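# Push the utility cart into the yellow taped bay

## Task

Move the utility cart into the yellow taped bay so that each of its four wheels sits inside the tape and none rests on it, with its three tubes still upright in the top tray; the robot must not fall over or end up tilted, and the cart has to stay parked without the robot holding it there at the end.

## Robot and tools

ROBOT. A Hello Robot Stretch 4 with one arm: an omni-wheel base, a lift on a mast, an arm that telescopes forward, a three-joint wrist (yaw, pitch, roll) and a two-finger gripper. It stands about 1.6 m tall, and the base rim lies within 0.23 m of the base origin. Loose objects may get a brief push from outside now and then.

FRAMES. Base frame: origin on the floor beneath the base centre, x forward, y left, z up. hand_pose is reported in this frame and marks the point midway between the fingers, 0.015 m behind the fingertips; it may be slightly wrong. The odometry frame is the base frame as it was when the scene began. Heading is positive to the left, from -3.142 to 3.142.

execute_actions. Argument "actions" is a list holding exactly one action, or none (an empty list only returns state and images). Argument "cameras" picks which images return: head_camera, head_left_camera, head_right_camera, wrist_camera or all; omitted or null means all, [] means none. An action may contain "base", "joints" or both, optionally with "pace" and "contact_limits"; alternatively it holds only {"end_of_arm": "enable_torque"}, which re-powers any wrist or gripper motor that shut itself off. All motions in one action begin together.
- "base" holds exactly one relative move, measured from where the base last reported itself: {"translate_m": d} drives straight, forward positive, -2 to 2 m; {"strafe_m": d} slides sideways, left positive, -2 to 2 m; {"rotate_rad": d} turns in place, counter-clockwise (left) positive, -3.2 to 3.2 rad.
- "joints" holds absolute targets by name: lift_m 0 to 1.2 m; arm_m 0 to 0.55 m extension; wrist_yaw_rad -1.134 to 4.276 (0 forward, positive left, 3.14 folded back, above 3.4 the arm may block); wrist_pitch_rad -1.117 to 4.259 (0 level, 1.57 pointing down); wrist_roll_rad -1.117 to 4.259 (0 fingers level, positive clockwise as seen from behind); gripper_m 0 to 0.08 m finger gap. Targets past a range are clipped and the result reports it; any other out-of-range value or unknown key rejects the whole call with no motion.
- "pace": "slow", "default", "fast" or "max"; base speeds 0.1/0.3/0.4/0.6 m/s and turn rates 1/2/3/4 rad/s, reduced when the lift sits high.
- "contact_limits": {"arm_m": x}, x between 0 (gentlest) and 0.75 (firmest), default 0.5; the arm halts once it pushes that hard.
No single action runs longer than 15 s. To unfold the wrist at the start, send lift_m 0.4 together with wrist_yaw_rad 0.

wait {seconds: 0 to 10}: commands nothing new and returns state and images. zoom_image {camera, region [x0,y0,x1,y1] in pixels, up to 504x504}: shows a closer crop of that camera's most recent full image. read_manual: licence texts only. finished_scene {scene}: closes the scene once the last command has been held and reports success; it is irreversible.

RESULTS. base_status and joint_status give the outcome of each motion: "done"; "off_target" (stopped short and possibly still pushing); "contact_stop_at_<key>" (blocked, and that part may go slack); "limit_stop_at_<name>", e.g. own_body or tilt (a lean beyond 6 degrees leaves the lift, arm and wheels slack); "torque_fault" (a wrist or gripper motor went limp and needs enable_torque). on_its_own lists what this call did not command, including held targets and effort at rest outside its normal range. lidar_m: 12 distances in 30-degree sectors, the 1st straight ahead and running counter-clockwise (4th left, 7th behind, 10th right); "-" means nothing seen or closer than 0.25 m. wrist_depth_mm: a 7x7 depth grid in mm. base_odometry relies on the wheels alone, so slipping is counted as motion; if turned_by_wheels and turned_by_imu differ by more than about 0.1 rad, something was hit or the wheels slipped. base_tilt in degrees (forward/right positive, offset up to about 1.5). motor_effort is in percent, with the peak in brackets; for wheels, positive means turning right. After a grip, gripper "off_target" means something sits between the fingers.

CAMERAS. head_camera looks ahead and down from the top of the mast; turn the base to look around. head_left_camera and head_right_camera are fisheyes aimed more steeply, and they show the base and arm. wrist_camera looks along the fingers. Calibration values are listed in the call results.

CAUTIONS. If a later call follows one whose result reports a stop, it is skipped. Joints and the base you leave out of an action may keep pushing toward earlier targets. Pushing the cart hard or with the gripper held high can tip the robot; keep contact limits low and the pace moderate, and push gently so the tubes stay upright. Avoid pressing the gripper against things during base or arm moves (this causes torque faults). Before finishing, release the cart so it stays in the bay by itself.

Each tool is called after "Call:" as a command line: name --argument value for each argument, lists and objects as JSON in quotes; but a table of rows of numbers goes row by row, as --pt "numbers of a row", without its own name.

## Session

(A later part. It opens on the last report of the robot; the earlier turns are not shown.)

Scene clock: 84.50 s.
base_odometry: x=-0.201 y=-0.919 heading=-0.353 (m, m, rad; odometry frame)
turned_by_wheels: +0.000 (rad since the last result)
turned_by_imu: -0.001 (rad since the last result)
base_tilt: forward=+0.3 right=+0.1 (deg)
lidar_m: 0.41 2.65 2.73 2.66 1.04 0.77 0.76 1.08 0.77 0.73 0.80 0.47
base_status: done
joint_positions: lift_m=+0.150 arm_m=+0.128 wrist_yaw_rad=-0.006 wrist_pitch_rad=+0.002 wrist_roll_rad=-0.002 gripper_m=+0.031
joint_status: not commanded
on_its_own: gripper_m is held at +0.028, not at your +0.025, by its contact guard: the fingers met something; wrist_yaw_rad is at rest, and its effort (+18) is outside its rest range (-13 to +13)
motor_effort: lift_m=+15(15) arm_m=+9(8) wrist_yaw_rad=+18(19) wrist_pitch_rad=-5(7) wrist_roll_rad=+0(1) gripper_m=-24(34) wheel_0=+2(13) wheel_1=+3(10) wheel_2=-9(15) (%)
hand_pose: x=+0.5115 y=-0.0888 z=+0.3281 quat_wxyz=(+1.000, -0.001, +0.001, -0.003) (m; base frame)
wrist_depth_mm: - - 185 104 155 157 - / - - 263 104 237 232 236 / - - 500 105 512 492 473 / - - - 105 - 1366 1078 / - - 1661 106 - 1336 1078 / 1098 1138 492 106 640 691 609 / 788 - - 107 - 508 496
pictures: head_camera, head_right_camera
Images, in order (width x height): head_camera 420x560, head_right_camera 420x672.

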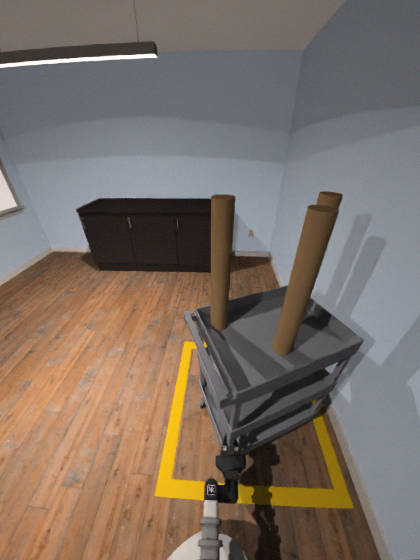

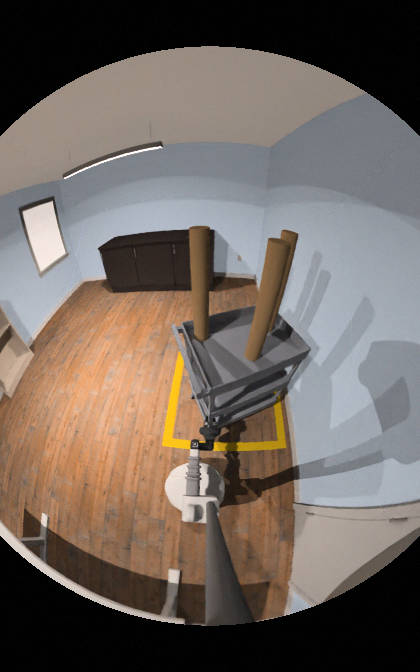

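Call:
execute_actions --actions '[{"base": {"strafe_m": 0.08}, "pace": "slow"}]'

Scene clock: 86.77 s.
base_odometry: x=-0.174 y=-0.844 heading=-0.353 (m, m, rad; odometry frame)
turned_by_wheels: -0.001 (rad since the last result)
turned_by_imu: -0.003 (rad since the last result)
base_tilt: forward=+0.3 right=+0.2 (deg)
lidar_m: 0.40 2.67 2.66 2.58 1.06 0.77 0.74 1.18 0.86 0.84 0.90 0.48
base_status: done
joint_positions: lift_m=+0.150 arm_m=+0.129 wrist_yaw_rad=-0.002 wrist_pitch_rad=+0.003 wrist_roll_rad=-0.002 gripper_m=+0.031
joint_status: not commanded
on_its_own: gripper_m is held at +0.028, not at your +0.025, by its contact guard: the fingers met something
motor_effort: lift_m=+15(14) arm_m=+6(8) wrist_yaw_rad=+5(22) wrist_pitch_rad=-8(9) wrist_roll_rad=-1(0) gripper_m=-19(23) wheel_0=-10(20) wheel_1=+3(7) wheel_2=-1(7) (%)
hand_pose: x=+0.5124 y=-0.0878 z=+0.3279 quat_wxyz=(+1.000, -0.001, +0.002, -0.001) (m; base frame)
wrist_depth_mm: - - 212 105 155 157 - / - - 298 106 238 232 236 / - - - 106 512 500 473 / - - - 107 - 1756 1205 / - - - 107 - 1661 1182 / 1078 1138 508 107 627 691 615 / 778 - - 108 - 504 496
pictures: head_camera, head_left_camera, head_right_camera, wrist_camera
camera_calibration (this result's frames):
wrist_camera: T_world_to_cam=[[-0.01274, -0.999918, 0.000922647, -0.0823996], [-0.0331452, -0.00049991, -0.99945, 0.399158], [0.999369, -0.0127636, -0.0331361, -0.351827], [0, 0, 0, 1]] pos_world=[0.363785, -0.0866839, 0.387357]
Images, in order (width x height): head_camera 420x560, head_left_camera 420x672, head_right_camera 420x672, wrist_camera 616x392.

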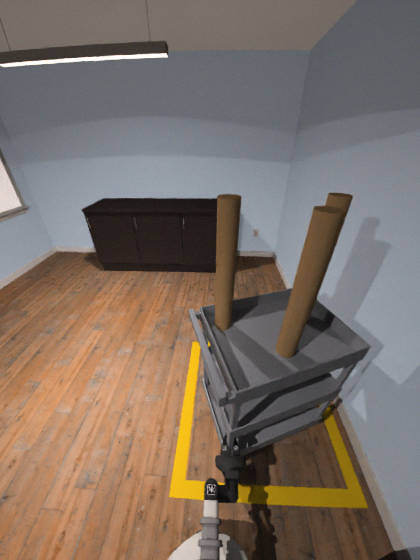

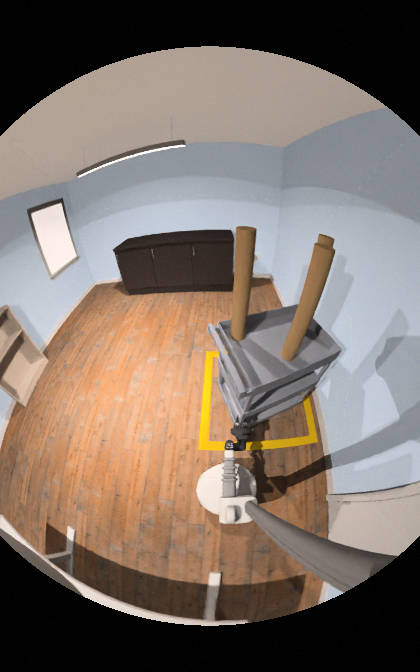

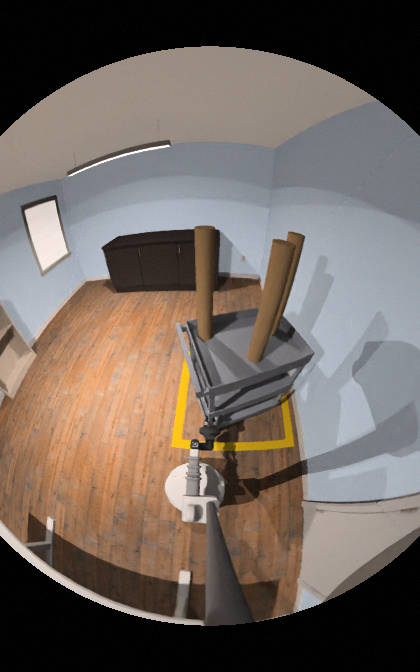

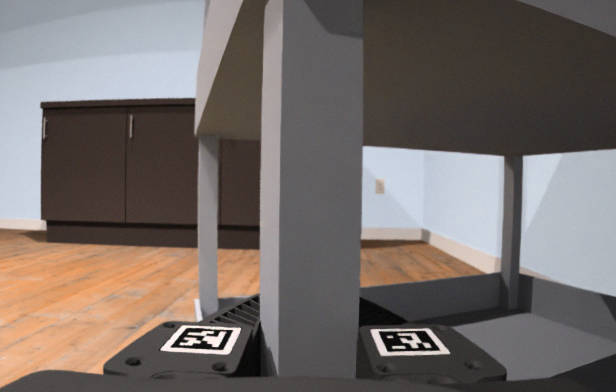

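Call:
zoom_image --camera "head_camera" --region '[150, 280, 410, 520]'

Call:
zoom_image --camera "head_camera" --region '[160, 330, 270, 500]'

Call:
zoom_image --camera "head_camera" --region '[270, 370, 390, 520]'

Region (150, 280, 410, 520) of head_camera's 420x560 image, scaled by 1.938, with more detail than that image has; it fills the top 465 rows of this view, and the rest is white.

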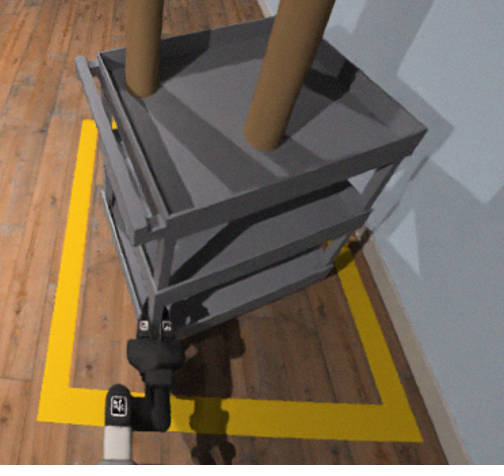

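Region (160, 330, 270, 500) of head_camera's 420x560 image, scaled by 2.965, with more detail than that image has; it fills the left 326 columns of this view, and the rest is white.

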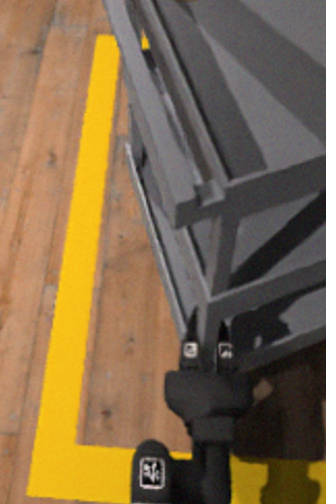

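Region (270, 370, 390, 520) of head_camera's 420x560 image, scaled by 3.360, with more detail than that image has; it fills the left 403 columns of this view, and the rest is white.

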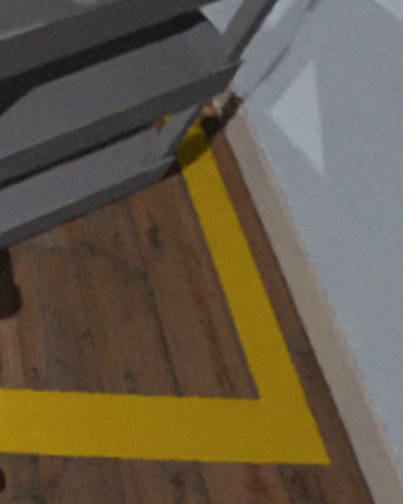

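Call:
execute_actions --actions '[{"base": {"strafe_m": -0.04}, "pace": "slow"}]' --cameras '["head_camera", "head_right_camera"]'

Call:
zoom_image --camera "head_camera" --region '[150, 280, 410, 520]'

Call:
zoom_image --camera "head_camera" --region '[160, 330, 270, 500]'

Scene clock: 89.53 s.
base_odometry: x=-0.187 y=-0.882 heading=-0.353 (m, m, rad; odometry frame)
turned_by_wheels: +0.001 (rad since the last result)
turned_by_imu: +0.000 (rad since the last result)
base_tilt: forward=+0.2 right=+0.1 (deg)
lidar_m: 0.39 2.64 2.69 2.59 1.06 0.77 0.75 1.11 0.82 0.79 0.85 0.49
base_status: done
joint_positions: lift_m=+0.150 arm_m=+0.129 wrist_yaw_rad=+0.007 wrist_pitch_rad=+0.002 wrist_roll_rad=-0.002 gripper_m=+0.031
joint_status: not commanded
on_its_own: gripper_m is held at +0.028, not at your +0.025, by its contact guard: the fingers met something; wrist_yaw_rad is at rest, and its effort (-21) is outside its rest range (-13 to +13)
motor_effort: lift_m=+15(15) arm_m=+6(6) wrist_yaw_rad=-21(23) wrist_pitch_rad=-5(8) wrist_roll_rad=-1(1) gripper_m=-20(19) wheel_0=+12(17) wheel_1=-2(8) wheel_2=+0(4) (%)
hand_pose: x=+0.5131 y=-0.0859 z=+0.3281 quat_wxyz=(+1.000, -0.001, +0.001, +0.004) (m; base frame)
wrist_depth_mm: - - 203 105 155 157 - / - - 281 106 237 232 236 / - - - 106 512 496 473 / - - - 107 - 1756 1182 / - - - 107 - 1708 1182 / 1098 1138 492 107 627 691 615 / 778 - - 108 - 508 496
pictures: head_camera, head_right_camera
Images, in order (width x height): head_camera 420x560, head_right_camera 420x672.

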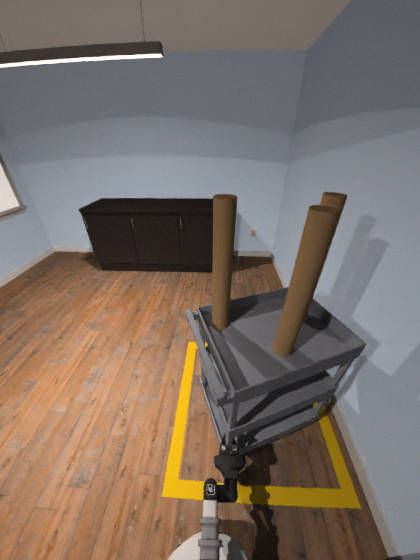

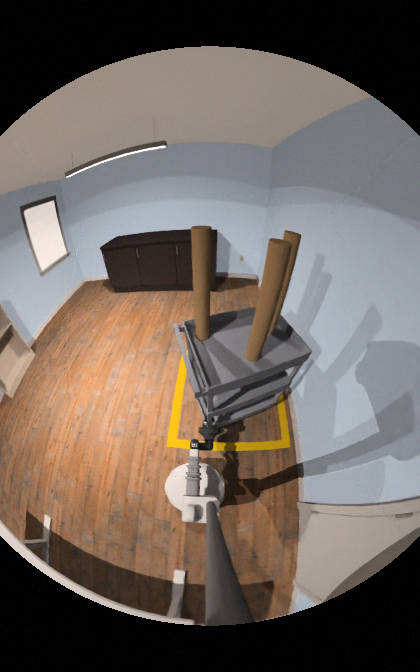

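Region (150, 280, 410, 520) of head_camera's 420x560 image, scaled by 1.938, with more detail than that image has; it fills the top 465 rows of this view, and the rest is white.

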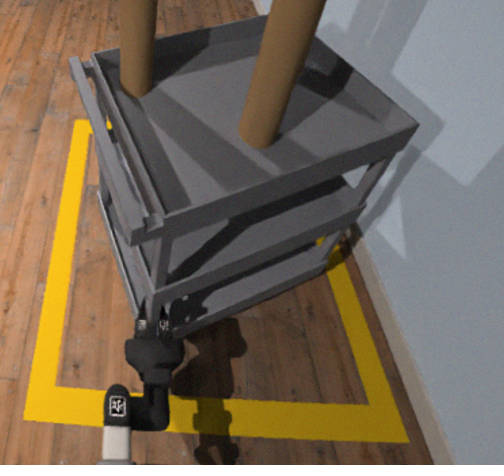

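Region (160, 330, 270, 500) of head_camera's 420x560 image, scaled by 2.965, with more detail than that image has; it fills the left 326 columns of this view, and the rest is white.

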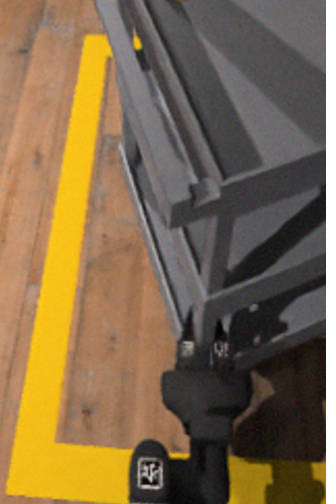

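Call:
execute_actions --actions '[{"joints": {"gripper_m": 0.07}}]' --cameras '["wrist_camera"]'

Call:
execute_actions --actions '[{"joints": {"arm_m": 0.0}, "pace": "fast"}]'

Scene clock: 91.13 s.
base_odometry: x=-0.187 y=-0.882 heading=-0.353 (m, m, rad; odometry frame)
turned_by_wheels: -0.001 (rad since the last result)
turned_by_imu: -0.001 (rad since the last result)
base_tilt: forward=+0.3 right=+0.2 (deg)
lidar_m: 0.44 2.64 2.67 2.60 1.03 0.78 0.75 1.12 0.79 0.78 0.85 0.49
base_status: not commanded
joint_positions: lift_m=+0.150 arm_m=+0.129 wrist_yaw_rad=+0.000 wrist_pitch_rad=+0.002 wrist_roll_rad=-0.002 gripper_m=+0.070
joint_status: all done
motor_effort: lift_m=+15(15) arm_m=+6(6) wrist_yaw_rad=-1(21) wrist_pitch_rad=-6(7) wrist_roll_rad=-1(1) gripper_m=+2(17) wheel_0=+6(12) wheel_1=-2(2) wheel_2=+0(0) (%)
hand_pose: x=+0.5126 y=-0.0873 z=+0.3280 quat_wxyz=(+1.000, -0.001, +0.001, +0.000) (m; base frame)
wrist_depth_mm: - - 185 106 160 157 - / - - 249 106 242 232 236 / - - 449 107 525 496 477 / - - 508 107 - 1708 1160 / - - 508 107 - 1708 1160 / 1118 1138 144 108 621 683 603 / - - 123 108 307 - -
pictures: wrist_camera
camera_calibration (this result's frames):
wrist_camera: T_world_to_cam=[[-0.0107493, -0.999942, 0.00110282, -0.0830557], [-0.0322502, -0.000755625, -0.99948, 0.398883], [0.999422, -0.0107793, -0.0322402, -0.352137], [0, 0, 0, 1]] pos_world=[0.363905, -0.0865452, 0.387414]
Images, in order (width x height): wrist_camera 616x392.

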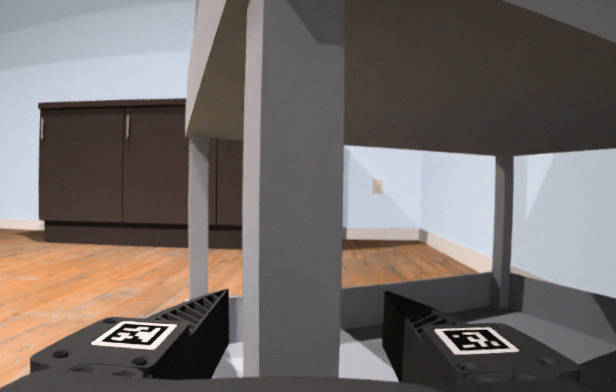

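Scene clock: 92.33 s.
base_odometry: x=-0.187 y=-0.882 heading=-0.353 (m, m, rad; odometry frame)
turned_by_wheels: +0.000 (rad since the last result)
turned_by_imu: -0.001 (rad since the last result)
base_tilt: forward=+0.2 right=+0.2 (deg)
lidar_m: 0.44 2.64 2.66 2.61 1.07 0.76 0.76 1.15 0.81 0.80 0.86 0.49
base_status: not commanded
joint_positions: lift_m=+0.150 arm_m=+0.002 wrist_yaw_rad=+0.000 wrist_pitch_rad=+0.003 wrist_roll_rad=-0.002 gripper_m=+0.070
joint_status: all done
motor_effort: lift_m=+14(15) arm_m=-9(10) wrist_yaw_rad=+1(1) wrist_pitch_rad=-7(7) wrist_roll_rad=+1(0) gripper_m=+3(3) wheel_0=+5(5) wheel_1=-2(2) wheel_2=+0(0) (%)
hand_pose: x=+0.3851 y=-0.0875 z=+0.3280 quat_wxyz=(+1.000, -0.001, +0.001, +0.000) (m; base frame)
wrist_depth_mm: - - - 229 248 277 304 / - - 512 235 255 282 304 / - - - 239 517 484 466 / - - - 238 - 1464 1160 / 1983 - - 239 - 1336 1098 / 1098 1138 634 239 676 715 647 / - - 239 241 310 - -
pictures: head_camera, head_left_camera, head_right_camera, wrist_camera
camera_calibration (this result's frames):
wrist_camera: T_world_to_cam=[[-0.0114223, -0.999934, 0.00110768, -0.084311], [-0.0326762, -0.000733902, -0.999466, 0.394842], [0.999401, -0.0114523, -0.0326657, -0.22464], [0, 0, 0, 1]] pos_world=[0.236445, -0.0865883, 0.387387]
Images, in order (width x height): head_camera 420x560, head_left_camera 420x672, head_right_camera 420x672, wrist_camera 616x392.

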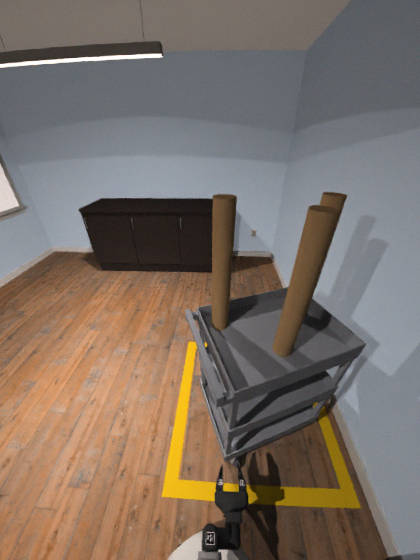

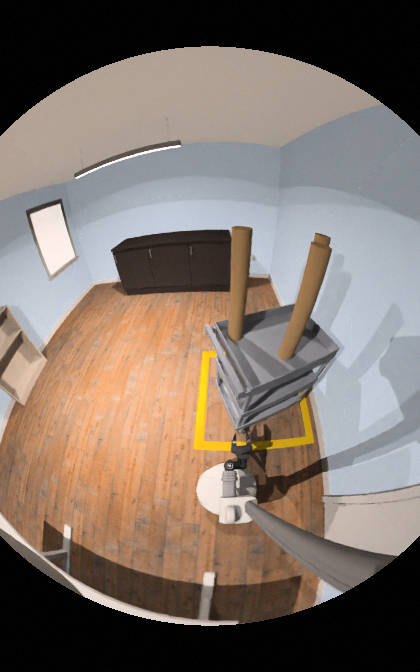

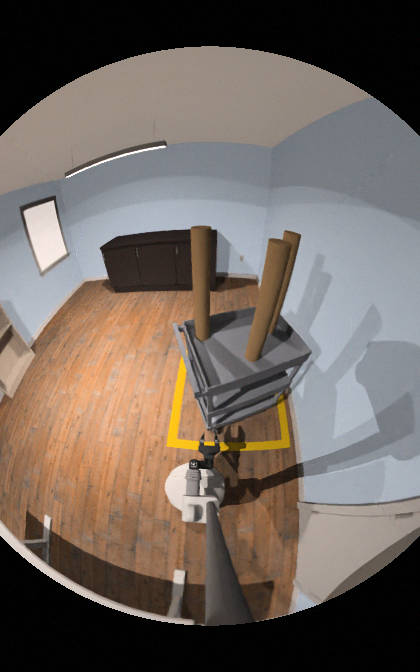

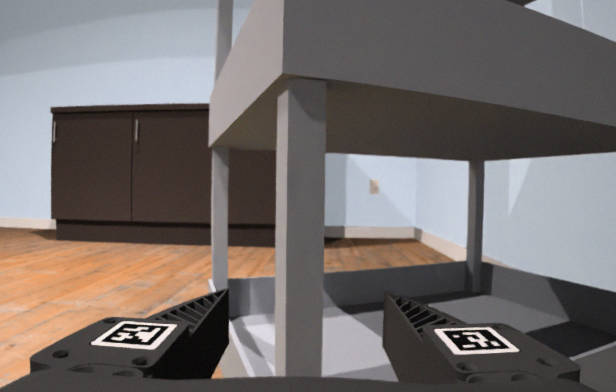

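Call:
zoom_image --camera "head_camera" --region '[150, 370, 370, 520]'

Call:
zoom_image --camera "head_camera" --region '[190, 410, 290, 500]'

Region (150, 370, 370, 520) of head_camera's 420x560 image, scaled by 2.291, with more detail than that image has; it fills the top 344 rows of this view, and the rest is white.

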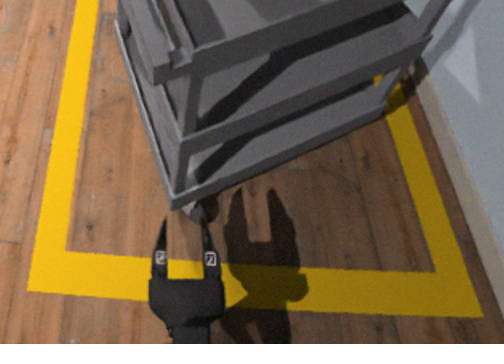

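Region (190, 410, 290, 500) of head_camera's 420x560 image, scaled by 5.040, with more detail than that image has; it fills the top 454 rows of this view, and the rest is white.

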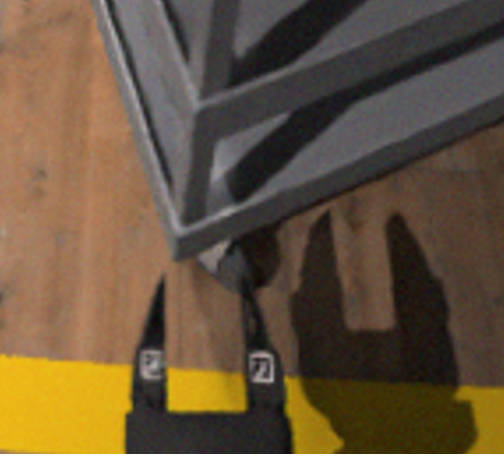

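Call:
finished_scene --scene 1

The scene is finished: the task was done.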